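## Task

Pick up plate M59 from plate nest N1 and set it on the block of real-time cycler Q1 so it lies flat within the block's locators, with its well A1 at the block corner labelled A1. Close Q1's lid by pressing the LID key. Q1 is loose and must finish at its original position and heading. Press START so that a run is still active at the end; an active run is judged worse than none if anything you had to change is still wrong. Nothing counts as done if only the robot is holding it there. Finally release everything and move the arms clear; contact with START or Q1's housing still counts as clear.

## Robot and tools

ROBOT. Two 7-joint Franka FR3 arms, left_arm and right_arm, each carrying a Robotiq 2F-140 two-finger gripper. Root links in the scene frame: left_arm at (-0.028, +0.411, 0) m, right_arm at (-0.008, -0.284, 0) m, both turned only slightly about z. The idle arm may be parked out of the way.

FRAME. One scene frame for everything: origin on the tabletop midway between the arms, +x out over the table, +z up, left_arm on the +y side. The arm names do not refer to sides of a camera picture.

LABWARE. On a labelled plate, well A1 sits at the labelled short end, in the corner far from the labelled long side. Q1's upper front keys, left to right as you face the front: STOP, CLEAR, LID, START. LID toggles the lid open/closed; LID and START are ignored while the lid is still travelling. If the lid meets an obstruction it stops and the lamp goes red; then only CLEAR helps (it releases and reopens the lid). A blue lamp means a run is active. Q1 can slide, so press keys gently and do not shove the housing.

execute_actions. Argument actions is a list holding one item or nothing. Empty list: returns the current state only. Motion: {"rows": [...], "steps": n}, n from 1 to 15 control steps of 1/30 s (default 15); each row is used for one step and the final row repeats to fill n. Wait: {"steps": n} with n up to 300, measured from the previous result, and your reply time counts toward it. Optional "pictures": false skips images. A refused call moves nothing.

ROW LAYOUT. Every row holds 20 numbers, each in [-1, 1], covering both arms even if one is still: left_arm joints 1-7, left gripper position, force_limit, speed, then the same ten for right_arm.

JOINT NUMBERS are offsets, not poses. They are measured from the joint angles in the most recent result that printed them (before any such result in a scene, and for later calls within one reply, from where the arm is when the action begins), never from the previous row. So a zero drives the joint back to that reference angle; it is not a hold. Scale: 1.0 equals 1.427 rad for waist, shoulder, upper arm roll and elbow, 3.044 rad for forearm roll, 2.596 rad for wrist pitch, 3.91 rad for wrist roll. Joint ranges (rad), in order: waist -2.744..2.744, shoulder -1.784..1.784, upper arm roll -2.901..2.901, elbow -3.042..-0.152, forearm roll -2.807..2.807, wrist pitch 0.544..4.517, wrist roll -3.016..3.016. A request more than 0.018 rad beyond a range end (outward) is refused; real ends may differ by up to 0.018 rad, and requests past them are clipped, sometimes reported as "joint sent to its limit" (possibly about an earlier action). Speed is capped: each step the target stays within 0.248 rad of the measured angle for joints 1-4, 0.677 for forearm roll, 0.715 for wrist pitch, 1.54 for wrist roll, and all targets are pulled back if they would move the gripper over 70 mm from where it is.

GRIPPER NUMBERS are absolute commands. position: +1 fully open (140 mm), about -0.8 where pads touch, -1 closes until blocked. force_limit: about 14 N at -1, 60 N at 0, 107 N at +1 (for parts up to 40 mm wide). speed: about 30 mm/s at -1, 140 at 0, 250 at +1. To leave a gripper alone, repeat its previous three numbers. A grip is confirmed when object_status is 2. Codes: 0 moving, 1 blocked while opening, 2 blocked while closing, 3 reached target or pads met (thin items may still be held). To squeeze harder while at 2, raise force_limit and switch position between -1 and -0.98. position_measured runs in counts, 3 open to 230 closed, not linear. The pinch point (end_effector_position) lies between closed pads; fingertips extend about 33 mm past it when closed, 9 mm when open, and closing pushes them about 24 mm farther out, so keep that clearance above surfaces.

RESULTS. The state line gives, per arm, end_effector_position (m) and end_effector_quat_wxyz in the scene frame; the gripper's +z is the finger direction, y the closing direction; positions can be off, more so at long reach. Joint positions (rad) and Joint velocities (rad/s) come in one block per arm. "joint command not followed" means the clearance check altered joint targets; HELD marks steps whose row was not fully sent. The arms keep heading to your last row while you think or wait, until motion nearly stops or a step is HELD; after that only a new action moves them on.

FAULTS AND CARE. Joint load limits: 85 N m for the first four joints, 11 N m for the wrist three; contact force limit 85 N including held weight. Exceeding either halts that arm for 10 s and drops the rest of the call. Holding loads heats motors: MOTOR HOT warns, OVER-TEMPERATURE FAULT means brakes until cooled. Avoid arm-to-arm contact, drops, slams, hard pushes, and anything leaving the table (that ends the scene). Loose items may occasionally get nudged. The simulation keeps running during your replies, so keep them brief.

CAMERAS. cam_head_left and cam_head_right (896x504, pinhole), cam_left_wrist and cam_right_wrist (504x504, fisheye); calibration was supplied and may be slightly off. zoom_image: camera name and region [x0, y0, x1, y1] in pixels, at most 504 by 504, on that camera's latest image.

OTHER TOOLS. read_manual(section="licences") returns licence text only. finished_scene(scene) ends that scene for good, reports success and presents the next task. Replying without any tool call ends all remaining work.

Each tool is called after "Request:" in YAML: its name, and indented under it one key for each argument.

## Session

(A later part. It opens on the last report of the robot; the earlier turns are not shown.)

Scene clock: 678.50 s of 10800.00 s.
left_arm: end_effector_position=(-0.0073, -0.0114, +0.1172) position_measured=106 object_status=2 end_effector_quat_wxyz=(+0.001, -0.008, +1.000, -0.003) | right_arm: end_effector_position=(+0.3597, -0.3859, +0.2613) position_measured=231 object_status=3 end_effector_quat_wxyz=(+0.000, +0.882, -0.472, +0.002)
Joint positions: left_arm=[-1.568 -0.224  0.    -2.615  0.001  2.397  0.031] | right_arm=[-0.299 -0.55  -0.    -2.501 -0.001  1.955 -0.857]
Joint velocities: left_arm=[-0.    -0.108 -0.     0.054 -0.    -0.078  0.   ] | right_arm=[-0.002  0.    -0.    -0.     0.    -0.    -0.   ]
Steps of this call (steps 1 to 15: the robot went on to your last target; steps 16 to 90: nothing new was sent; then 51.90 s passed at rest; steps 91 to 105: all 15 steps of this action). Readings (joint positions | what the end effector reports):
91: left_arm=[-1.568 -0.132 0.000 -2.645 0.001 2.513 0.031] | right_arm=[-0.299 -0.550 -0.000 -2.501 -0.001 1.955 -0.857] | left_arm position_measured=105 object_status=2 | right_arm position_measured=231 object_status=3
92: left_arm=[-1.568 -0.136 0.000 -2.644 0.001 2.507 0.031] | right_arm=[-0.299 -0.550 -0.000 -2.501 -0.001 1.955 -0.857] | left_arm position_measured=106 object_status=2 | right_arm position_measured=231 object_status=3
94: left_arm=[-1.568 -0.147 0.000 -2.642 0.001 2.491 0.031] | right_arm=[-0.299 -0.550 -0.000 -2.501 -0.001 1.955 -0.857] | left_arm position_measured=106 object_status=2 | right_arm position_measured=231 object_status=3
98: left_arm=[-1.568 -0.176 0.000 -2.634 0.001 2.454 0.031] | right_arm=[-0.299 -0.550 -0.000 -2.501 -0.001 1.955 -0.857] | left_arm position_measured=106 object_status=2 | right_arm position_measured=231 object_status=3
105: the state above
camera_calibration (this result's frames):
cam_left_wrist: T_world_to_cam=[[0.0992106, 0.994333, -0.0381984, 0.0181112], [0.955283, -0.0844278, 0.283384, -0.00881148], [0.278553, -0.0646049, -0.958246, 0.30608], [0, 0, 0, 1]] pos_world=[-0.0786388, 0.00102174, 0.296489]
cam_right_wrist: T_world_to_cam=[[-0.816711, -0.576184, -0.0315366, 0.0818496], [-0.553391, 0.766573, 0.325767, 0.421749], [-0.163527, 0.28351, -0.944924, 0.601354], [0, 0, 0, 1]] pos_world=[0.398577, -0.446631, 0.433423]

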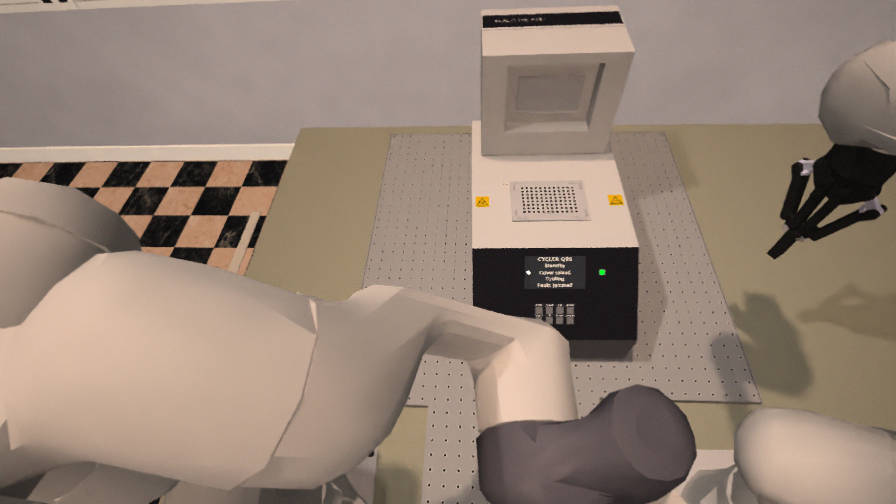

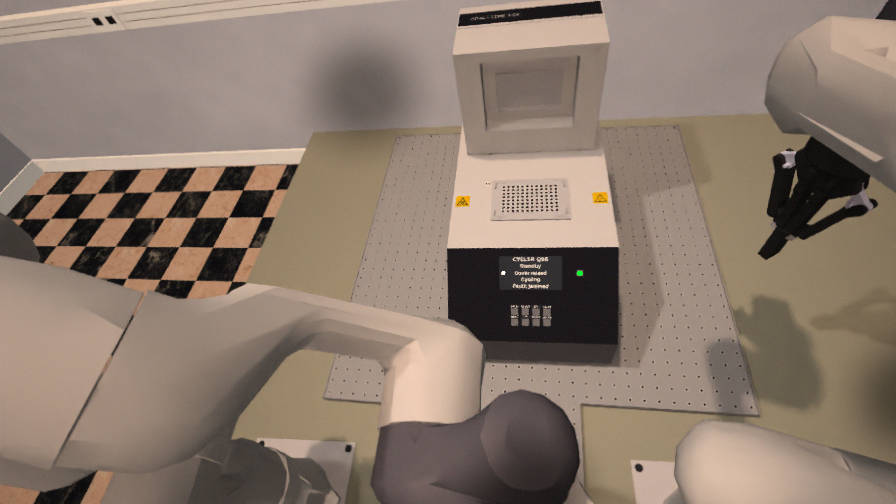

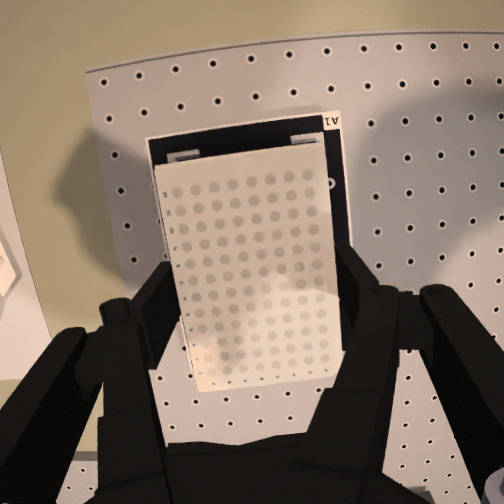

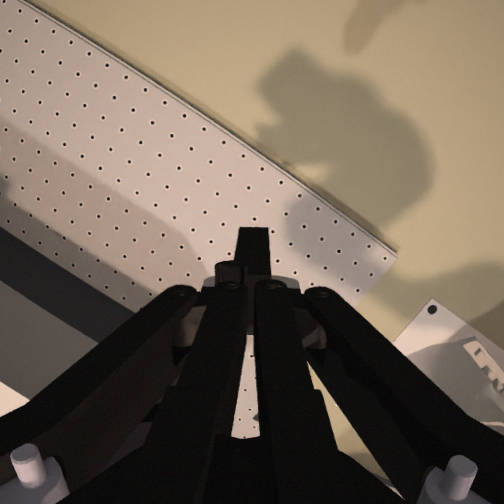

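Request:
execute_actions:
  actions:
    - {"rows": [ [0.002,-0.006,0,0.006,0,-0.014,-0.004,-1,-0.4,-0.6, 0,0,0,0,0,0,0,-1,-1,0], [0.006,-0.012,0,0.013,0,-0.026,-0.010,-1,-0.4,-0.6, 0,0,0,0,0,0,0,-1,-1,0], [0.013,-0.020,0,0.023,0,-0.040,-0.018,-1,-0.4,-0.6, 0,0,0,0,0,0,0,-1,-1,0], [0.023,-0.030,0,0.036,0,-0.056,-0.028,-1,-0.4,-0.6, 0,0,0,0,0,0,0,-1,-1,0], [0.036,-0.042,0,0.051,0,-0.073,-0.040,-1,-0.4,-0.6, 0,0,0,0,0,0,0,-1,-1,0], [0.051,-0.055,0,0.068,0,-0.091,-0.053,-1,-0.4,-0.6, 0,0,0,0,0,0,0,-1,-1,0], [0.068,-0.068,0,0.086,0,-0.109,-0.067,-1,-0.4,-0.6, 0,0,0,0,0,0,0,-1,-1,0], [0.086,-0.081,0,0.105,0,-0.127,-0.081,-1,-0.4,-0.6, 0,0,0,0,0,0,0,-1,-1,0], [0.105,-0.094,0,0.124,0,-0.144,-0.095,-1,-0.4,-0.6, 0,0,0,0,0,0,0,-1,-1,0], [0.124,-0.106,0,0.143,0,-0.160,-0.108,-1,-0.4,-0.6, 0,0,0,0,0,0,0,-1,-1,0], [0.143,-0.117,0,0.161,0,-0.174,-0.120,-1,-0.4,-0.6, 0,0,0,0,0,0,0,-1,-1,0], [0.162,-0.127,0,0.178,0,-0.185,-0.131,-1,-0.4,-0.6, 0,0,0,0,0,0,0,-1,-1,0], [0.180,-0.136,0,0.193,0,-0.193,-0.141,-1,-0.4,-0.6, 0,0,0,0,0,0,0,-1,-1,0], [0.197,-0.143,0,0.206,0,-0.199,-0.149,-1,-0.4,-0.6, 0,0,0,0,0,0,0,-1,-1,0], [0.212,-0.1474,0,0.215,0,-0.2015,-0.155,-1,-0.4,-0.6, 0,0,0,0,0,0,0,-1,-1,0] ], "steps": 15}
  pictures: false

Scene clock: 720.50 s of 10800.00 s.
left_arm: end_effector_position=(+0.1039, -0.0142, +0.2848) position_measured=106 object_status=2 end_effector_quat_wxyz=(+0.001, -0.290, +0.956, -0.032) | right_arm: end_effector_position=(+0.3597, -0.3859, +0.2613) position_measured=231 object_status=3 end_effector_quat_wxyz=(+0.000, +0.882, -0.472, +0.002)
Joint positions: left_arm=[-1.317 -0.413  0.001 -2.345  0.001  1.996 -0.289] | right_arm=[-0.299 -0.55  -0.    -2.501 -0.001  1.955 -0.857]
Joint velocities: left_arm=[ 0.677 -0.376  0.058  0.566  0.    -0.674 -0.937] | right_arm=[ 0.    -0.001  0.001 -0.001 -0.     0.    -0.   ]
Steps of this call (steps 1 to 30: the robot went on to your last target; steps 31 to 90: nothing new was sent; then 38.50 s passed at rest; steps 91 to 105: all 15 steps of this action). Readings (joint positions | what the end effector reports):
91: left_arm=[-1.568 -0.229 0.000 -2.611 0.001 2.379 0.030] | right_arm=[-0.299 -0.550 -0.000 -2.501 -0.001 1.955 -0.857] | left_arm position_measured=106 object_status=2 | right_arm position_measured=231 object_status=3
92: left_arm=[-1.566 -0.231 0.000 -2.608 0.001 2.371 0.027] | right_arm=[-0.299 -0.550 -0.000 -2.501 -0.001 1.955 -0.857] | left_arm position_measured=106 object_status=2 | right_arm position_measured=231 object_status=3
94: left_arm=[-1.556 -0.240 -0.001 -2.593 0.001 2.338 0.011] | right_arm=[-0.299 -0.550 -0.000 -2.501 -0.001 1.955 -0.857] | left_arm position_measured=106 object_status=2 | right_arm position_measured=231 object_status=3
98: left_arm=[-1.493 -0.295 -0.003 -2.519 0.001 2.223 -0.066] | right_arm=[-0.299 -0.550 -0.000 -2.501 -0.001 1.955 -0.857] | left_arm position_measured=106 object_status=2 | right_arm position_measured=231 object_status=3
105: the state above

Request:
execute_actions:
  actions:
    - {"rows": [ [0.041,-0.010,0,0.031,0,-0.048,-0.073,-1,-0.4,-0.6, 0,0,0,0,0,0,0,-1,-1,0], [0.052,0.001,0,0.045,0,-0.050,-0.073,-1,-0.4,-0.6, 0,0,0,0,0,0,0,-1,-1,0], [0.070,0.019,0,0.067,0,-0.053,-0.073,-1,-0.4,-0.6, 0,0,0,0,0,0,0,-1,-1,0], [0.095,0.044,0,0.097,0,-0.056,-0.073,-1,-0.4,-0.6, 0,0,0,0,0,0,0,-1,-1,0], [0.126,0.076,0,0.134,0,-0.060,-0.073,-1,-0.4,-0.6, 0,0,0,0,0,0,0,-1,-1,0], [0.160,0.110,0,0.175,0,-0.064,-0.073,-1,-0.4,-0.6, 0,0,0,0,0,0,0,-1,-1,0], [0.197,0.147,0,0.219,0,-0.068,-0.073,-1,-0.4,-0.6, 0,0,0,0,0,0,0,-1,-1,0], [0.235,0.185,0,0.265,0,-0.072,-0.073,-1,-0.4,-0.6, 0,0,0,0,0,0,0,-1,-1,0], [0.273,0.223,0,0.311,0,-0.076,-0.073,-1,-0.4,-0.6, 0,0,0,0,0,0,0,-1,-1,0], [0.311,0.261,0,0.357,0,-0.080,-0.073,-1,-0.4,-0.6, 0,0,0,0,0,0,0,-1,-1,0], [0.349,0.299,0,0.402,0,-0.084,-0.073,-1,-0.4,-0.6, 0,0,0,0,0,0,0,-1,-1,0], [0.387,0.337,0,0.448,0,-0.088,-0.073,-1,-0.4,-0.6, 0,0,0,0,0,0,0,-1,-1,0], [0.424,0.375,0,0.492,0,-0.091,-0.073,-1,-0.4,-0.6, 0,0,0,0,0,0,0,-1,-1,0], [0.459,0.410,0,0.534,0,-0.094,-0.073,-1,-0.4,-0.6, 0,0,0,0,0,0,0,-1,-1,0], [0.4895,0.4408,0,0.5713,0,-0.0975,-0.073,-1,-0.4,-0.6, 0,0,0,0,0,0,0,-1,-1,0] ], "steps": 15}
  pictures: false

Request:
execute_actions:
  actions:
    - {"steps": 35}

Scene clock: 755.23 s of 10800.00 s.
left_arm: end_effector_position=(+0.3621, +0.0033, +0.3259) position_measured=106 object_status=2 end_effector_quat_wxyz=(+0.001, -0.619, +0.786, -0.007) | right_arm: end_effector_position=(+0.3597, -0.3859, +0.2613) position_measured=231 object_status=3 end_effector_quat_wxyz=(+0.000, +0.882, -0.472, +0.002)
Joint positions: left_arm=[-0.847 -0.011 -0.006 -1.81   0.001  1.814 -0.571] | right_arm=[-0.299 -0.55  -0.    -2.501 -0.001  1.955 -0.857]
Joint velocities: left_arm=[ 0.967  1.01   0.067  0.999  0.    -0.094  0.003] | right_arm=[ 0.001 -0.001 -0.001  0.001 -0.     0.001 -0.001]
Steps of this call (steps 1 to 45: the robot went on to your last target; steps 46 to 110: nothing new was sent; then 30.57 s passed at rest; steps 111 to 125: all 15 steps of this action). Readings (joint positions | what the end effector reports):
111: left_arm=[-1.266 -0.435 0.001 -2.307 0.001 1.877 -0.571] | right_arm=[-0.299 -0.550 -0.000 -2.501 -0.001 1.955 -0.857] | left_arm position_measured=106 object_status=2 | right_arm position_measured=231 object_status=3
112: left_arm=[-1.260 -0.429 -0.000 -2.300 0.001 1.875 -0.571] | right_arm=[-0.299 -0.550 -0.000 -2.501 -0.001 1.955 -0.857] | left_arm position_measured=106 object_status=2 | right_arm position_measured=231 object_status=3
114: left_arm=[-1.231 -0.400 -0.005 -2.262 0.001 1.868 -0.571] | right_arm=[-0.299 -0.550 -0.000 -2.501 -0.001 1.955 -0.857] | left_arm position_measured=106 object_status=2 | right_arm position_measured=231 object_status=3
118: left_arm=[-1.099 -0.264 -0.009 -2.097 0.001 1.847 -0.571] | right_arm=[-0.299 -0.550 -0.000 -2.501 -0.001 1.955 -0.857] | left_arm position_measured=106 object_status=2 | right_arm position_measured=231 object_status=3
125: the state above

Scene clock: 756.40 s of 10800.00 s.
left_arm: end_effector_position=(+0.5007, +0.0717, +0.3191) position_measured=106 object_status=2 end_effector_quat_wxyz=(-0.000, +0.707, -0.707, -0.001) | right_arm: end_effector_position=(+0.3597, -0.3859, +0.2613) position_measured=231 object_status=3 end_effector_quat_wxyz=(+0.000, +0.882, -0.472, +0.002)
Joint positions: left_arm=[-0.618  0.216  0.001 -1.532  0.001  1.746 -0.571] | right_arm=[-0.299 -0.55  -0.    -2.501 -0.001  1.955 -0.857]
Joint velocities: left_arm=[-0.    -0.001  0.     0.    -0.    -0.001 -0.001] | right_arm=[ 0.001  0.     0.001  0.002  0.001  0.001 -0.002]
Steps of this call (steps 1 to 30: the robot went on to your last target; steps 31 to 35: nothing new was sent). Readings (joint positions | what the end effector reports):
1: left_arm=[-0.813 0.025 -0.006 -1.773 0.001 1.808 -0.571] | right_arm=[-0.299 -0.550 -0.000 -2.501 -0.001 1.955 -0.857] | left_arm position_measured=106 object_status=2 | right_arm position_measured=231 object_status=3
2: left_arm=[-0.780 0.061 -0.005 -1.732 0.001 1.802 -0.571] | right_arm=[-0.299 -0.550 -0.000 -2.501 -0.001 1.955 -0.857] | left_arm position_measured=106 object_status=2 | right_arm position_measured=231 object_status=3
4: left_arm=[-0.715 0.128 -0.004 -1.650 0.001 1.790 -0.571] | right_arm=[-0.299 -0.550 -0.000 -2.501 -0.001 1.955 -0.857] | left_arm position_measured=106 object_status=2 | right_arm position_measured=231 object_status=3
8: left_arm=[-0.627 0.205 0.010 -1.556 0.001 1.768 -0.571] | right_arm=[-0.299 -0.550 -0.000 -2.501 -0.001 1.955 -0.857] | left_arm position_measured=106 object_status=2 | right_arm position_measured=231 object_status=3
35: the state above
All arms were judged still, so your last target was given up. Only a new action makes them travel on or press farther. Fingers that are still opening or closing keep moving.
camera_calibration (this result's frames):
cam_left_wrist: T_world_to_cam=[[-0.992789, 0.115839, -0.0308281, 0.500185], [0.102466, 0.953556, 0.283251, -0.191678], [0.0622079, 0.27805, -0.95855, 0.447297], [0, 0, 0, 1]] pos_world=[0.488394, 0.000463805, 0.498469]
cam_right_wrist: T_world_to_cam=[[-0.816711, -0.576184, -0.0315367, 0.0818497], [-0.553391, 0.766573, 0.325767, 0.421749], [-0.163527, 0.28351, -0.944924, 0.601354], [0, 0, 0, 1]] pos_world=[0.398577, -0.446631, 0.433423]

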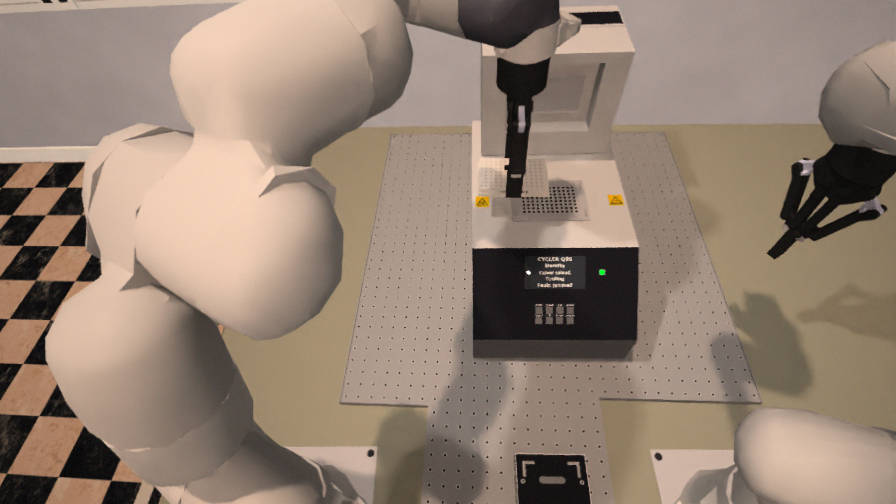

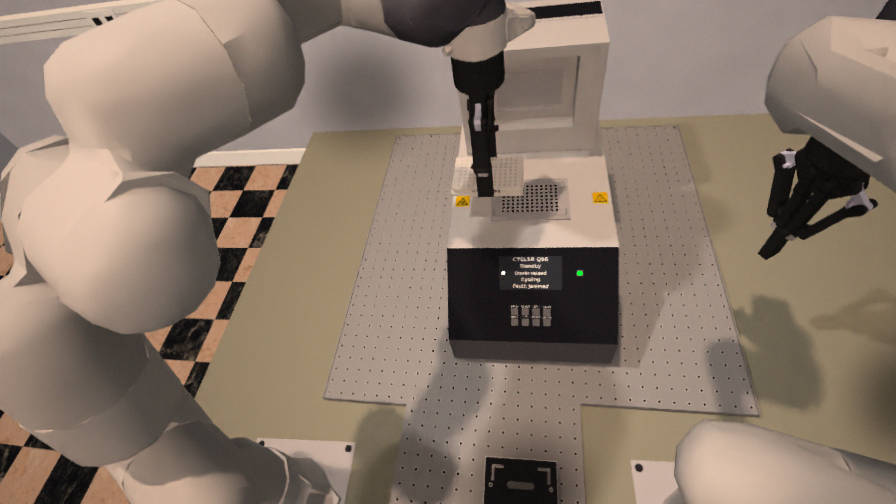

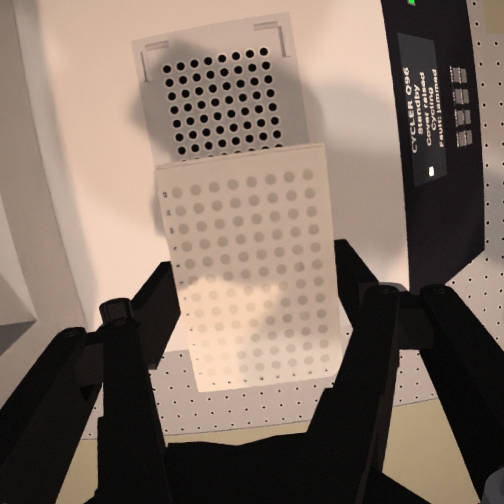

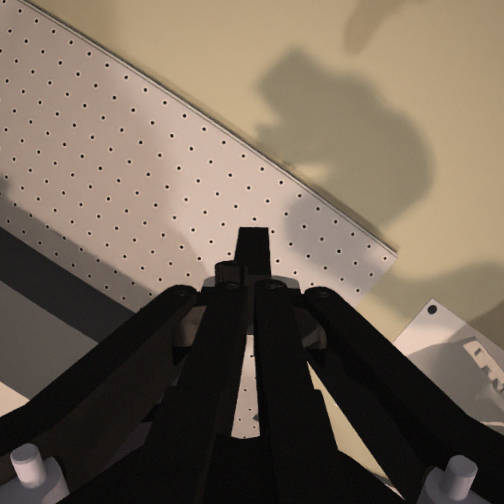

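Request:
zoom_image:
  camera: "cam_left_wrist"
  region: [120, 0, 340, 220]

Region (120, 0, 340, 220) of cam_left_wrist's 504x504 image, scaled by 2.291, with more detail than that image has.

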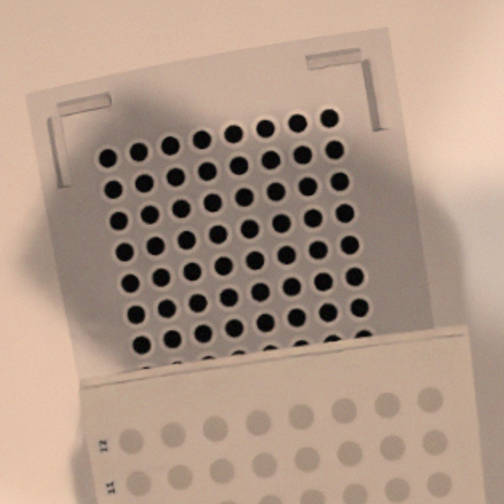

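Request:
execute_actions:
  actions:
    - {"rows": [ [-0.002,0.004,0,0.004,0,0.001,-0.004,-1,-0.4,-0.6, 0,0,0,0,0,0,0,-1,-1,0], [-0.005,0.010,0,0.010,0,0.002,-0.008,-1,-0.4,-0.6, 0,0,0,0,0,0,0,-1,-1,0], [-0.009,0.019,0,0.018,0,0.002,-0.012,-1,-0.4,-0.6, 0,0,0,0,0,0,0,-1,-1,0], [-0.014,0.030,0,0.029,0,0.003,-0.016,-1,-0.4,-0.6, 0,0,0,0,0,0,0,-1,-1,0], [-0.020,0.042,0,0.041,0,0.003,-0.019,-1,-0.4,-0.6, 0,0,0,0,0,0,0,-1,-1,0], [-0.026,0.055,0,0.053,0,0.004,-0.022,-1,-0.4,-0.6, 0,0,0,0,0,0,0,-1,-1,0], [-0.032,0.068,0,0.066,0,0.004,-0.025,-1,-0.4,-0.6, 0,0,0,0,0,0,0,-1,-1,0], [-0.038,0.081,0,0.078,0,0.0045,-0.028,-1,-0.4,-0.6, 0,0,0,0,0,0,0,-1,-1,0], [-0.044,0.093,0,0.090,0,0.0049,-0.030,-1,-0.4,-0.6, 0,0,0,0,0,0,0,-1,-1,0], [-0.049,0.104,0,0.101,0,0.0049,-0.031,-1,-0.4,-0.6, 0,0,0,0,0,0,0,-1,-1,0], [-0.053,0.113,0,0.109,0,0.0049,-0.031,-1,-0.4,-0.6, 0,0,0,0,0,0,0,-1,-1,0], [-0.056,0.119,0,0.115,0,0.0049,-0.030,-1,-0.4,-0.6, 0,0,0,0,0,0,0,-1,-1,0], [-0.058,0.123,0,0.119,0,0.0049,-0.029,-1,-0.4,-0.6, 0,0,0,0,0,0,0,-1,-1,0], [-0.0596,0.1254,0,0.1215,0,0.0049,-0.0283,-1,-0.4,-0.6, 0,0,0,0,0,0,0,-1,-1,0] ], "steps": 15}
  pictures: false

Request:
execute_actions:
  actions:
    - {"steps": 20}

Scene clock: 876.83 s of 10800.00 s.
left_arm: end_effector_position=(+0.5076, +0.0013, +0.2838) position_measured=106 object_status=2 end_effector_quat_wxyz=(+0.000, +0.706, -0.709, -0.003) | right_arm: end_effector_position=(+0.3597, -0.3859, +0.2613) position_measured=231 object_status=3 end_effector_quat_wxyz=(+0.000, +0.882, -0.472, +0.002)
Joint positions: left_arm=[-0.699  0.387 -0.    -1.373  0.001  1.754 -0.649] | right_arm=[-0.299 -0.55  -0.    -2.501 -0.001  1.955 -0.857]
Joint velocities: left_arm=[-0.098  0.182 -0.02   0.119 -0.001  0.001 -0.095] | right_arm=[-0.    -0.001  0.    -0.     0.001  0.     0.   ]
Steps of this call (steps 1 to 90: nothing new was sent; then 116.93 s passed at rest; steps 91 to 105: all 15 steps of this action). Readings (joint positions | what the end effector reports):
91: left_arm=[-0.618 0.216 0.001 -1.531 0.001 1.746 -0.572] | right_arm=[-0.299 -0.550 -0.000 -2.501 -0.001 1.955 -0.857] | left_arm position_measured=106 object_status=2 | right_arm position_measured=231 object_status=3
92: left_arm=[-0.619 0.219 0.002 -1.527 0.001 1.746 -0.575] | right_arm=[-0.299 -0.550 -0.000 -2.501 -0.001 1.955 -0.857] | left_arm position_measured=106 object_status=2 | right_arm position_measured=231 object_status=3
94: left_arm=[-0.624 0.232 0.003 -1.511 0.001 1.747 -0.584] | right_arm=[-0.299 -0.550 -0.000 -2.501 -0.001 1.955 -0.857] | left_arm position_measured=106 object_status=2 | right_arm position_measured=231 object_status=3
98: left_arm=[-0.651 0.289 0.004 -1.453 0.001 1.751 -0.611] | right_arm=[-0.299 -0.550 -0.000 -2.501 -0.001 1.955 -0.857] | left_arm position_measured=106 object_status=2 | right_arm position_measured=231 object_status=3
105: the state above

Scene clock: 877.50 s of 10800.00 s.
left_arm: end_effector_position=(+0.5089, -0.0033, +0.2844) position_measured=106 object_status=2 end_effector_quat_wxyz=(-0.000, +0.713, -0.701, -0.001) | right_arm: end_effector_position=(+0.3597, -0.3859, +0.2613) position_measured=231 object_status=3 end_effector_quat_wxyz=(+0.000, +0.882, -0.472, +0.002)
Joint positions: left_arm=[-0.703  0.396  0.    -1.36   0.001  1.755 -0.674] | right_arm=[-0.299 -0.55  -0.    -2.501 -0.001  1.955 -0.857]
Joint velocities: left_arm=[-0.001 -0.001 -0.001 -0.     0.001 -0.    -0.011] | right_arm=[ 0.001  0.002  0.    -0.    -0.001 -0.002  0.   ]
Steps of this call (steps 1 to 20: the robot went on to your last target). Readings (joint positions | what the end effector reports):
1: left_arm=[-0.701 0.392 -0.001 -1.370 0.001 1.754 -0.652] | right_arm=[-0.299 -0.550 -0.000 -2.501 -0.001 1.955 -0.857] | left_arm position_measured=106 object_status=2 | right_arm position_measured=231 object_status=3
2: left_arm=[-0.703 0.395 -0.001 -1.368 0.001 1.754 -0.655] | right_arm=[-0.299 -0.550 -0.000 -2.501 -0.001 1.955 -0.857] | left_arm position_measured=106 object_status=2 | right_arm position_measured=231 object_status=3
4: left_arm=[-0.703 0.396 -0.001 -1.365 0.001 1.754 -0.659] | right_arm=[-0.299 -0.550 -0.000 -2.501 -0.001 1.955 -0.857] | left_arm position_measured=106 object_status=2 | right_arm position_measured=231 object_status=3
8: left_arm=[-0.703 0.396 -0.000 -1.361 0.001 1.755 -0.666] | right_arm=[-0.299 -0.550 -0.000 -2.501 -0.001 1.955 -0.857] | left_arm position_measured=106 object_status=2 | right_arm position_measured=231 object_status=3
20: the state above
camera_calibration (this result's frames):
cam_left_wrist: T_world_to_cam=[[-0.994591, 0.0990862, -0.0311408, 0.516937], [0.0863084, 0.95525, 0.282927, -0.102811], [0.0577813, 0.278709, -0.958636, 0.436691], [0, 0, 0, 1]] pos_world=[0.497782, -0.0747209, 0.463813]
cam_right_wrist: T_world_to_cam=[[-0.816711, -0.576184, -0.0315367, 0.0818497], [-0.553391, 0.766573, 0.325767, 0.421749], [-0.163527, 0.28351, -0.944924, 0.601354], [0, 0, 0, 1]] pos_world=[0.398577, -0.446631, 0.433423]

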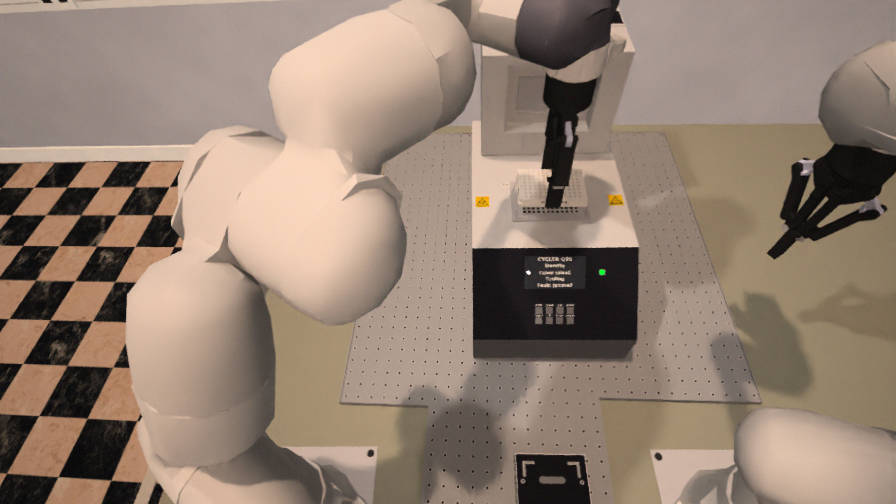

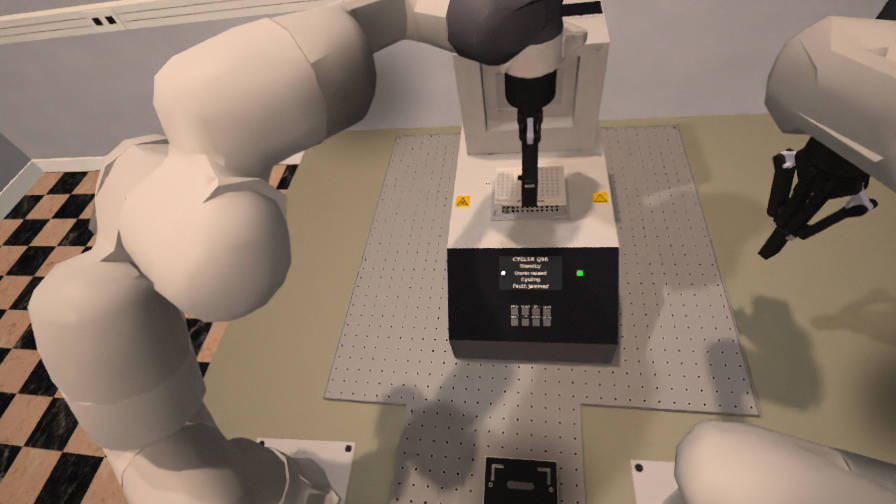

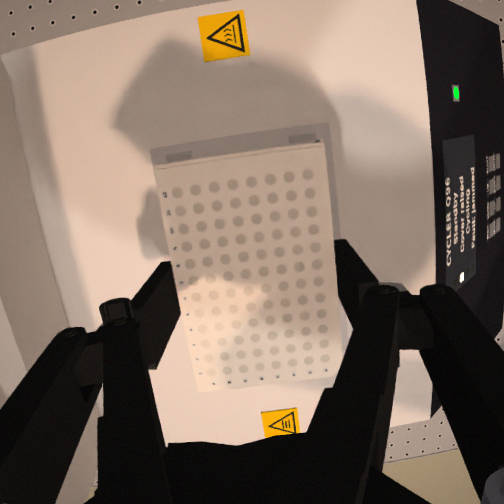

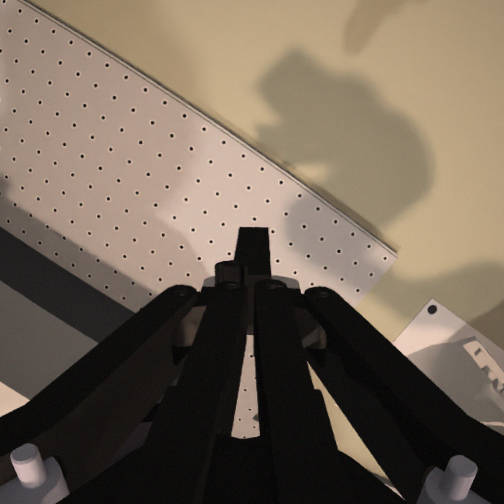

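Request:
zoom_image:
  camera: "cam_left_wrist"
  region: [140, 100, 350, 240]

Region (140, 100, 350, 240) of cam_left_wrist's 504x504 image, scaled by 2.400, with more detail than that image has.

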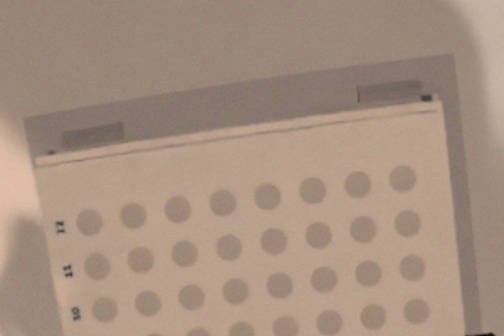

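Request:
execute_actions:
  actions:
    - {"rows": [ [0,0.0002,0,-0.0025,0,0.0045,-0.002,-1,-0.4,-0.6, 0,0,0,0,0,0,0,-1,-1,0], [0,0.0004,0,-0.0050,0,0.0065,-0.002,-1,-0.4,-0.6, 0,0,0,0,0,0,0,-1,-1,0], [0,0.0006,0,-0.0075,0,0.0083,-0.002,-1,-0.4,-0.6, 0,0,0,0,0,0,0,-1,-1,0], [0,0.0008,0,-0.0100,0,0.0099,-0.002,-1,-0.4,-0.6, 0,0,0,0,0,0,0,-1,-1,0], [0,0.0010,0,-0.0125,0,0.0115,-0.002,-1,-0.4,-0.6, 0,0,0,0,0,0,0,-1,-1,0], [0,0.0013,0,-0.0150,0,0.0130,-0.002,-1,-0.4,-0.6, 0,0,0,0,0,0,0,-1,-1,0], [0,0.0015,0,-0.0175,0,0.0145,-0.002,-1,-0.4,-0.6, 0,0,0,0,0,0,0,-1,-1,0], [0,0.0018,0,-0.0200,0,0.0160,-0.002,-1,-0.4,-0.6, 0,0,0,0,0,0,0,-1,-1,0], [0,0.0020,0,-0.0225,0,0.0175,-0.002,-1,-0.4,-0.6, 0,0,0,0,0,0,0,-1,-1,0], [0,0.0023,0,-0.0250,0,0.0185,-0.002,-1,-0.4,-0.6, 0,0,0,0,0,0,0,-1,-1,0], [0,0.0023,0,-0.0250,0,0.0185,-0.002,-1,-0.4,-0.6, 0,0,0,0,0,0,0,-1,-1,0], [0,0.0023,0,-0.0250,0,0.0178,-0.002,-1,-0.4,-0.6, 0,0,0,0,0,0,0,-1,-1,0], [0,0.0023,0,-0.0250,0,0.0168,-0.002,-1,-0.4,-0.6, 0,0,0,0,0,0,0,-1,-1,0], [0,0.0023,0,-0.0250,0,0.0155,-0.002,-1,-0.4,-0.6, 0,0,0,0,0,0,0,-1,-1,0] ], "steps": 15}
  pictures: false

Request:
execute_actions:
  actions:
    - {"steps": 18}

Request:
zoom_image:
  camera: "cam_left_wrist"
  region: [140, 100, 350, 240]

Scene clock: 947.17 s of 10800.00 s.
left_arm: end_effector_position=(+0.5092, -0.0034, +0.2691) position_measured=106 object_status=2 end_effector_quat_wxyz=(-0.000, +0.714, -0.700, -0.002) | right_arm: end_effector_position=(+0.3597, -0.3859, +0.2613) position_measured=231 object_status=3 end_effector_quat_wxyz=(+0.000, +0.882, -0.472, +0.002)
Joint positions: left_arm=[-0.703  0.399  0.    -1.394  0.001  1.79  -0.678] | right_arm=[-0.299 -0.55  -0.    -2.501 -0.001  1.955 -0.857]
Joint velocities: left_arm=[-0.     0.001 -0.001 -0.013 -0.001  0.005 -0.   ] | right_arm=[-0.001  0.001  0.    -0.    -0.     0.001  0.   ]
Steps of this call (steps 1 to 15: the robot went on to your last target; steps 16 to 90: nothing new was sent; then 66.17 s passed at rest; steps 91 to 105: all 15 steps of this action). Readings (joint positions | what the end effector reports):
91: left_arm=[-0.703 0.396 0.000 -1.361 0.001 1.757 -0.678] | right_arm=[-0.299 -0.550 -0.000 -2.501 -0.001 1.955 -0.857] | left_arm position_measured=106 object_status=2 | right_arm position_measured=231 object_status=3
92: left_arm=[-0.703 0.396 0.000 -1.362 0.001 1.759 -0.678] | right_arm=[-0.299 -0.550 -0.000 -2.501 -0.001 1.955 -0.857] | left_arm position_measured=106 object_status=2 | right_arm position_measured=231 object_status=3
94: left_arm=[-0.703 0.396 0.000 -1.367 0.001 1.764 -0.678] | right_arm=[-0.299 -0.550 -0.000 -2.501 -0.001 1.955 -0.857] | left_arm position_measured=106 object_status=2 | right_arm position_measured=231 object_status=3
98: left_arm=[-0.703 0.396 0.000 -1.380 0.001 1.777 -0.678] | right_arm=[-0.299 -0.550 -0.000 -2.501 -0.001 1.955 -0.857] | left_arm position_measured=106 object_status=2 | right_arm position_measured=231 object_status=3
105: the state above

Scene clock: 947.77 s of 10800.00 s.
left_arm: end_effector_position=(+0.5094, -0.0036, +0.2690) position_measured=106 object_status=2 end_effector_quat_wxyz=(-0.000, +0.714, -0.700, -0.001) | right_arm: end_effector_position=(+0.3597, -0.3859, +0.2613) position_measured=231 object_status=3 end_effector_quat_wxyz=(+0.000, +0.882, -0.472, +0.002)
Joint positions: left_arm=[-0.703  0.399  0.    -1.395  0.001  1.792 -0.678] | right_arm=[-0.299 -0.55  -0.    -2.501 -0.001  1.955 -0.857]
Joint velocities: left_arm=[-0.    -0.     0.    -0.001 -0.001  0.002  0.001] | right_arm=[-0.     0.001  0.001 -0.001 -0.    -0.001  0.   ]
Steps of this call (steps 1 to 15: the robot went on to your last target; steps 16 to 18: nothing new was sent). Readings (joint positions | what the end effector reports):
1: left_arm=[-0.703 0.399 0.000 -1.395 0.001 1.790 -0.678] | right_arm=[-0.299 -0.550 -0.000 -2.501 -0.001 1.955 -0.857] | left_arm position_measured=106 object_status=2 | right_arm position_measured=231 object_status=3
2: left_arm=[-0.703 0.399 0.000 -1.395 0.001 1.791 -0.678] | right_arm=[-0.299 -0.550 -0.000 -2.501 -0.001 1.955 -0.857] | left_arm position_measured=106 object_status=2 | right_arm position_measured=231 object_status=3
4: left_arm=[-0.703 0.399 0.000 -1.395 0.001 1.791 -0.678] | right_arm=[-0.299 -0.550 -0.000 -2.501 -0.001 1.955 -0.857] | left_arm position_measured=106 object_status=2 | right_arm position_measured=231 object_status=3
8: left_arm=[-0.703 0.399 0.000 -1.395 0.001 1.791 -0.678] | right_arm=[-0.299 -0.550 -0.000 -2.501 -0.001 1.955 -0.857] | left_arm position_measured=106 object_status=2 | right_arm position_measured=231 object_status=3
18: the state above
All arms were judged still, so your last target was given up. Only a new action makes them travel on or press farther. Fingers that are still opening or closing keep moving.
camera_calibration (this result's frames):
cam_left_wrist: T_world_to_cam=[[-0.995, 0.0951596, -0.03032, 0.516986], [0.0827334, 0.955398, 0.283495, -0.0965491], [0.055945, 0.279569, -0.958494, 0.422852], [0, 0, 0, 1]] pos_world=[0.498733, -0.0751699, 0.448348]
cam_right_wrist: T_world_to_cam=[[-0.816711, -0.576184, -0.0315367, 0.0818496], [-0.553391, 0.766573, 0.325767, 0.421749], [-0.163527, 0.28351, -0.944924, 0.601354], [0, 0, 0, 1]] pos_world=[0.398577, -0.446631, 0.433423]

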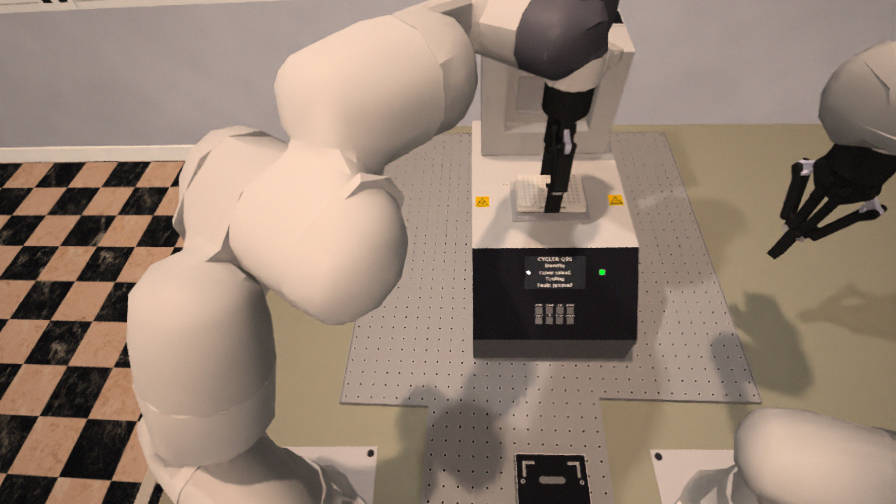

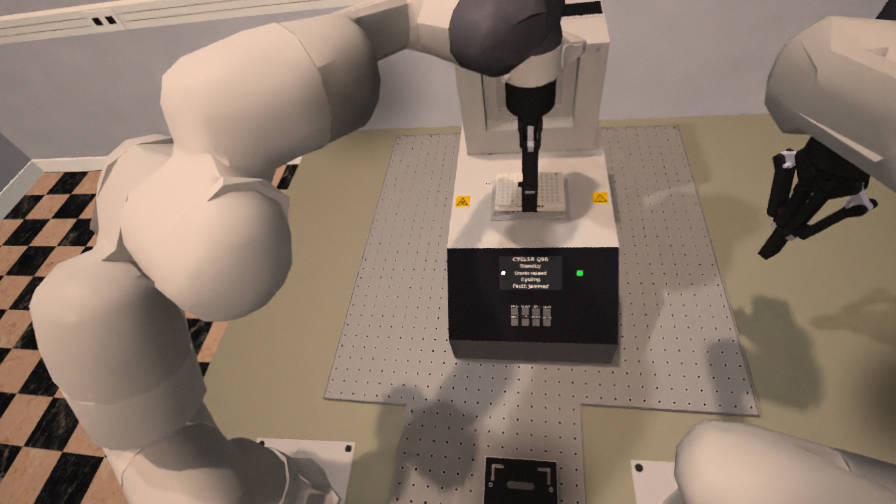

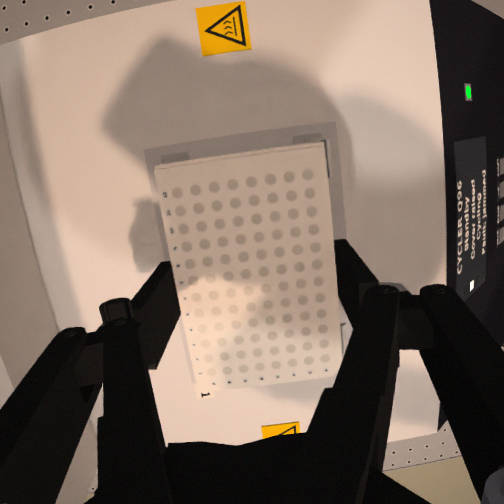

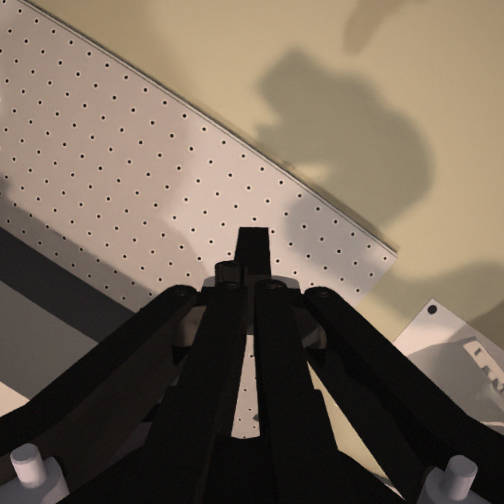

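Region (140, 100, 350, 240) of cam_left_wrist's 504x504 image, scaled by 2.400, with more detail than that image has.

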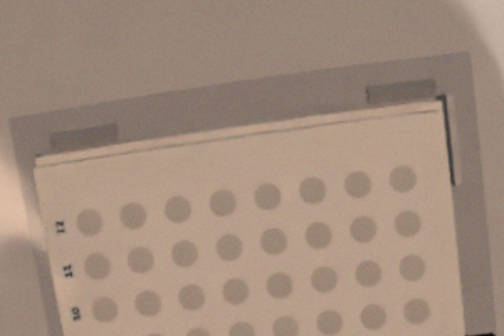

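Request:
zoom_image:
  camera: "cam_left_wrist"
  region: [280, 110, 350, 190]

Request:
zoom_image:
  camera: "cam_left_wrist"
  region: [130, 130, 200, 210]

Region (280, 110, 350, 190) of cam_left_wrist's 504x504 image, scaled by 6.300, with more detail than that image has; it fills the left 441 columns of this view, and the rest is white.

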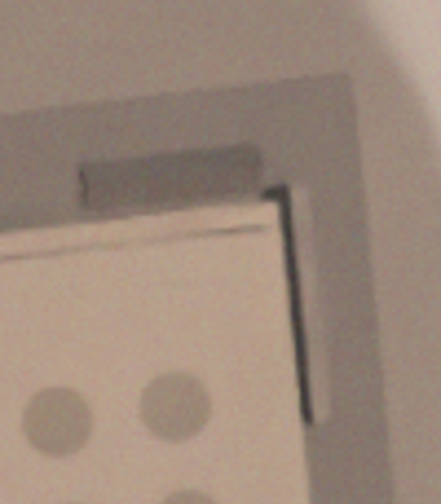

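Region (130, 130, 200, 210) of cam_left_wrist's 504x504 image, scaled by 6.300, with more detail than that image has; it fills the left 441 columns of this view, and the rest is white.

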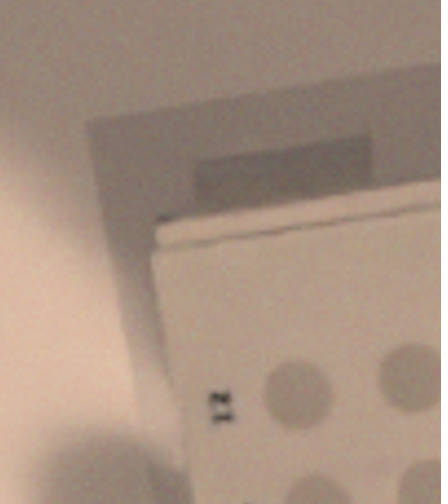

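Request:
execute_actions:
  actions:
    - {"rows": [ [-0.0005,0.0002,0,-0.0005,0,0.0020,-0.001,-1,-0.4,-0.6, 0,0,0,0,0,0,0,-1,-1,0], [-0.001,0.0003,0,-0.0015,0,0.0032,-0.001,-1,-0.4,-0.6, 0,0,0,0,0,0,0,-1,-1,0], [-0.001,0.0003,0,-0.0030,0,0.0042,-0.001,-1,-0.4,-0.6, 0,0,0,0,0,0,0,-1,-1,0], [-0.001,0.0004,0,-0.0043,0,0.0051,-0.001,-1,-0.4,-0.6, 0,0,0,0,0,0,0,-1,-1,0], [-0.001,0.0005,0,-0.0057,0,0.0059,-0.001,-1,-0.4,-0.6, 0,0,0,0,0,0,0,-1,-1,0], [-0.001,0.0006,0,-0.0070,0,0.0067,-0.001,-1,-0.4,-0.6, 0,0,0,0,0,0,0,-1,-1,0], [-0.001,0.0006,0,-0.0083,0,0.0075,-0.001,-1,-0.4,-0.6, 0,0,0,0,0,0,0,-1,-1,0], [-0.001,0.0007,0,-0.0097,0,0.0083,-0.001,-1,-0.4,-0.6, 0,0,0,0,0,0,0,-1,-1,0], [-0.001,0.0008,0,-0.0110,0,0.0091,-0.001,-1,-0.4,-0.6, 0,0,0,0,0,0,0,-1,-1,0], [-0.001,0.0008,0,-0.0123,0,0.0099,-0.001,-1,-0.4,-0.6, 0,0,0,0,0,0,0,-1,-1,0], [-0.001,0.0009,0,-0.0137,0,0.0105,-0.001,-1,-0.4,-0.6, 0,0,0,0,0,0,0,-1,-1,0], [-0.001,0.0009,0,-0.0137,0,0.0105,-0.001,-1,-0.4,-0.6, 0,0,0,0,0,0,0,-1,-1,0], [-0.001,0.0009,0,-0.0137,0,0.0100,-0.001,-1,-0.4,-0.6, 0,0,0,0,0,0,0,-1,-1,0], [-0.001,0.0009,0,-0.0137,0,0.0095,-0.001,-1,-0.4,-0.6, 0,0,0,0,0,0,0,-1,-1,0], [-0.001,0.0009,0,-0.0137,0,0.0090,-0.001,-1,-0.4,-0.6, 0,0,0,0,0,0,0,-1,-1,0] ], "steps": 15}
  pictures: false

Request:
execute_actions:
  actions:
    - {"steps": 12}

Request:
zoom_image:
  camera: "cam_left_wrist"
  region: [130, 100, 350, 240]

Scene clock: 1031.30 s of 10800.00 s.
left_arm: end_effector_position=(+0.5095, -0.0037, +0.2618) position_measured=106 object_status=2 end_effector_quat_wxyz=(-0.000, +0.714, -0.700, -0.001) | right_arm: end_effector_position=(+0.3597, -0.3859, +0.2613) position_measured=231 object_status=3 end_effector_quat_wxyz=(+0.000, +0.882, -0.472, +0.002)
Joint positions: left_arm=[-0.703  0.399  0.    -1.412  0.001  1.81  -0.678] | right_arm=[-0.299 -0.55  -0.    -2.501 -0.001  1.955 -0.857]
Joint velocities: left_arm=[-0.001  0.     0.    -0.01  -0.     0.005 -0.   ] | right_arm=[ 0.001  0.    -0.    -0.    -0.001 -0.    -0.002]
Steps of this call (steps 1 to 90: nothing new was sent; then 80.03 s passed at rest; steps 91 to 105: all 15 steps of this action). Readings (joint positions | what the end effector reports):
91: left_arm=[-0.703 0.399 0.000 -1.395 0.001 1.792 -0.678] | right_arm=[-0.299 -0.550 -0.000 -2.501 -0.001 1.955 -0.857] | left_arm position_measured=106 object_status=2 | right_arm position_measured=231 object_status=3
92: left_arm=[-0.703 0.399 0.000 -1.395 0.001 1.793 -0.678] | right_arm=[-0.299 -0.550 -0.000 -2.501 -0.001 1.955 -0.857] | left_arm position_measured=106 object_status=2 | right_arm position_measured=231 object_status=3
94: left_arm=[-0.703 0.399 0.000 -1.397 0.001 1.795 -0.678] | right_arm=[-0.299 -0.550 -0.000 -2.501 -0.001 1.955 -0.857] | left_arm position_measured=106 object_status=2 | right_arm position_measured=231 object_status=3
98: left_arm=[-0.703 0.399 0.000 -1.403 0.001 1.802 -0.678] | right_arm=[-0.299 -0.550 -0.000 -2.501 -0.001 1.955 -0.857] | left_arm position_measured=106 object_status=2 | right_arm position_measured=231 object_status=3
105: the state above

Scene clock: 1031.70 s of 10800.00 s.
left_arm: end_effector_position=(+0.5096, -0.0038, +0.2617) position_measured=106 object_status=2 end_effector_quat_wxyz=(-0.000, +0.714, -0.700, -0.001) | right_arm: end_effector_position=(+0.3597, -0.3859, +0.2613) position_measured=231 object_status=3 end_effector_quat_wxyz=(+0.000, +0.882, -0.472, +0.002)
Joint positions: left_arm=[-0.703  0.399  0.    -1.413  0.001  1.811 -0.678] | right_arm=[-0.299 -0.55  -0.    -2.501 -0.001  1.955 -0.857]
Joint velocities: left_arm=[ 0.     0.     0.    -0.     0.001 -0.    -0.002] | right_arm=[-0.    -0.    -0.    -0.001  0.001 -0.001  0.001]
Steps of this call (steps 1 to 12: the robot went on to your last target). Readings (joint positions | what the end effector reports):
1: left_arm=[-0.703 0.399 0.000 -1.413 0.001 1.810 -0.678] | right_arm=[-0.299 -0.550 -0.000 -2.501 -0.001 1.955 -0.857] | left_arm position_measured=106 object_status=2 | right_arm position_measured=231 object_status=3
2: left_arm=[-0.703 0.399 0.000 -1.413 0.001 1.810 -0.678] | right_arm=[-0.299 -0.550 -0.000 -2.501 -0.001 1.955 -0.857] | left_arm position_measured=106 object_status=2 | right_arm position_measured=231 object_status=3
4: left_arm=[-0.703 0.399 0.000 -1.413 0.001 1.811 -0.678] | right_arm=[-0.299 -0.550 -0.000 -2.501 -0.001 1.955 -0.857] | left_arm position_measured=106 object_status=2 | right_arm position_measured=231 object_status=3
8: left_arm=[-0.703 0.399 0.000 -1.413 0.001 1.811 -0.678] | right_arm=[-0.299 -0.550 -0.000 -2.501 -0.001 1.955 -0.857] | left_arm position_measured=106 object_status=2 | right_arm position_measured=231 object_status=3
12: the state above
camera_calibration (this result's frames):
cam_left_wrist: T_world_to_cam=[[-0.994976, 0.0951632, -0.0310797, 0.517148], [0.0825519, 0.955553, 0.283025, -0.0940903], [0.0566318, 0.279037, -0.958609, 0.415548], [0, 0, 0, 1]] pos_world=[0.498784, -0.0752586, 0.441051]
cam_right_wrist: T_world_to_cam=[[-0.816711, -0.576184, -0.0315369, 0.0818498], [-0.553391, 0.766573, 0.325767, 0.421749], [-0.163527, 0.28351, -0.944924, 0.601354], [0, 0, 0, 1]] pos_world=[0.398577, -0.446631, 0.433423]

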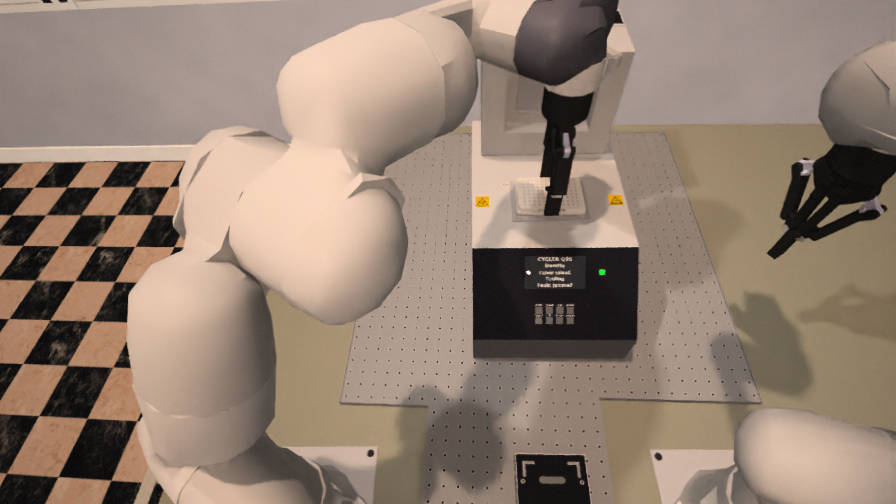

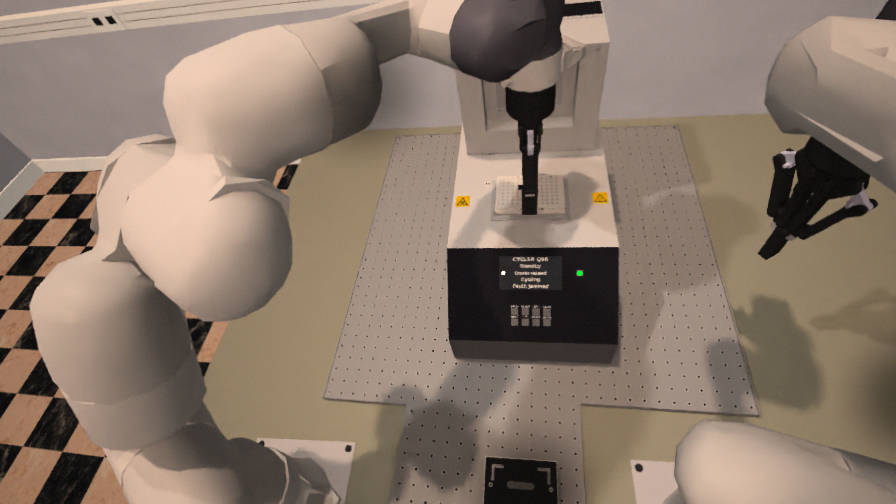

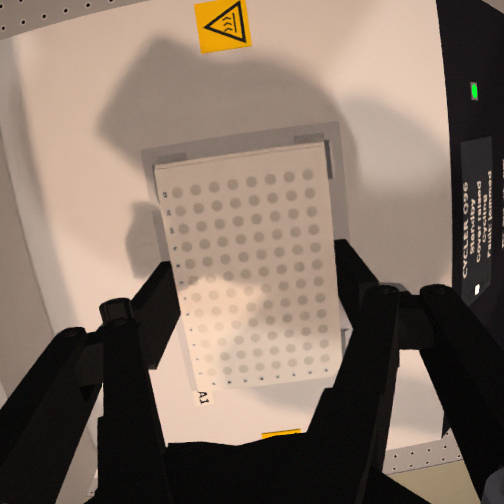

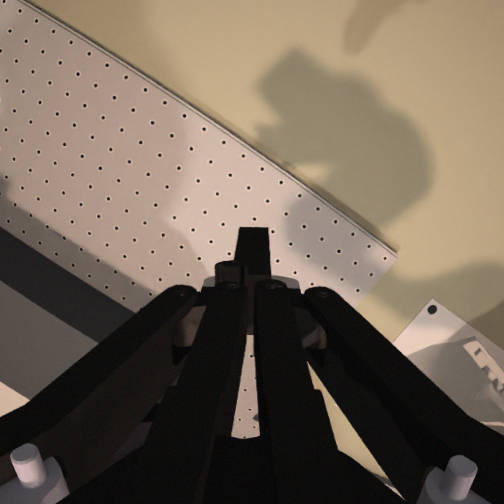

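Region (130, 100, 350, 240) of cam_left_wrist's 504x504 image, scaled by 2.291, with more detail than that image has; it fills the top 321 rows of this view, and the rest is white.

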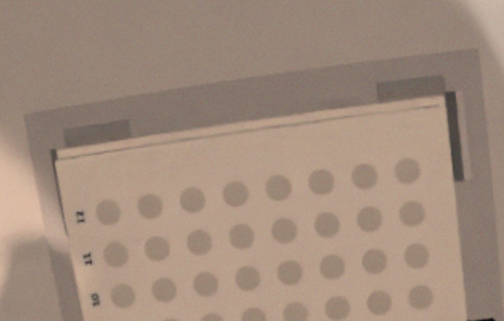

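Request:
zoom_image:
  camera: "cam_left_wrist"
  region: [280, 110, 350, 190]

Request:
zoom_image:
  camera: "cam_left_wrist"
  region: [130, 130, 200, 210]

Request:
zoom_image:
  camera: "cam_head_left"
  region: [495, 160, 605, 235]

Region (280, 110, 350, 190) of cam_left_wrist's 504x504 image, scaled by 6.300, with more detail than that image has; it fills the left 441 columns of this view, and the rest is white.

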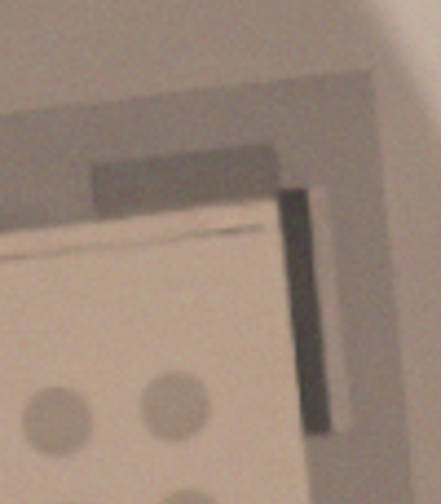

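Region (130, 130, 200, 210) of cam_left_wrist's 504x504 image, scaled by 6.300, with more detail than that image has; it fills the left 441 columns of this view, and the rest is white.

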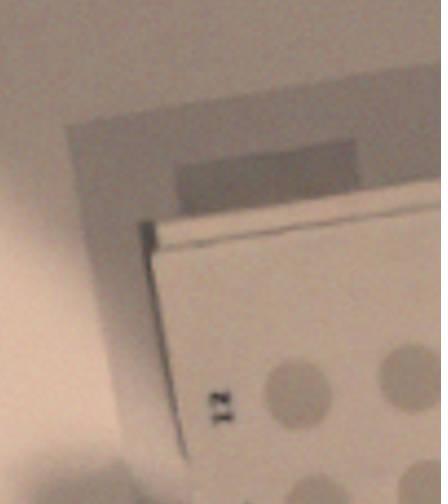

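Region (495, 160, 605, 235) of cam_head_left's 896x504 image, scaled by 4.582, with more detail than that image has; it fills the top 344 rows of this view, and the rest is white.

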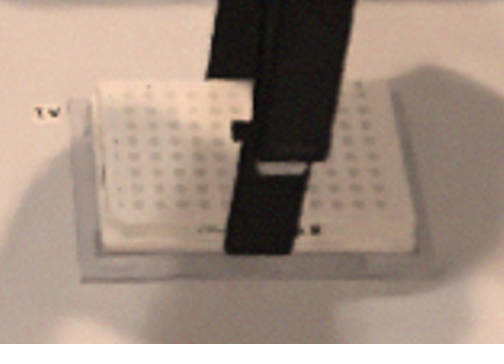

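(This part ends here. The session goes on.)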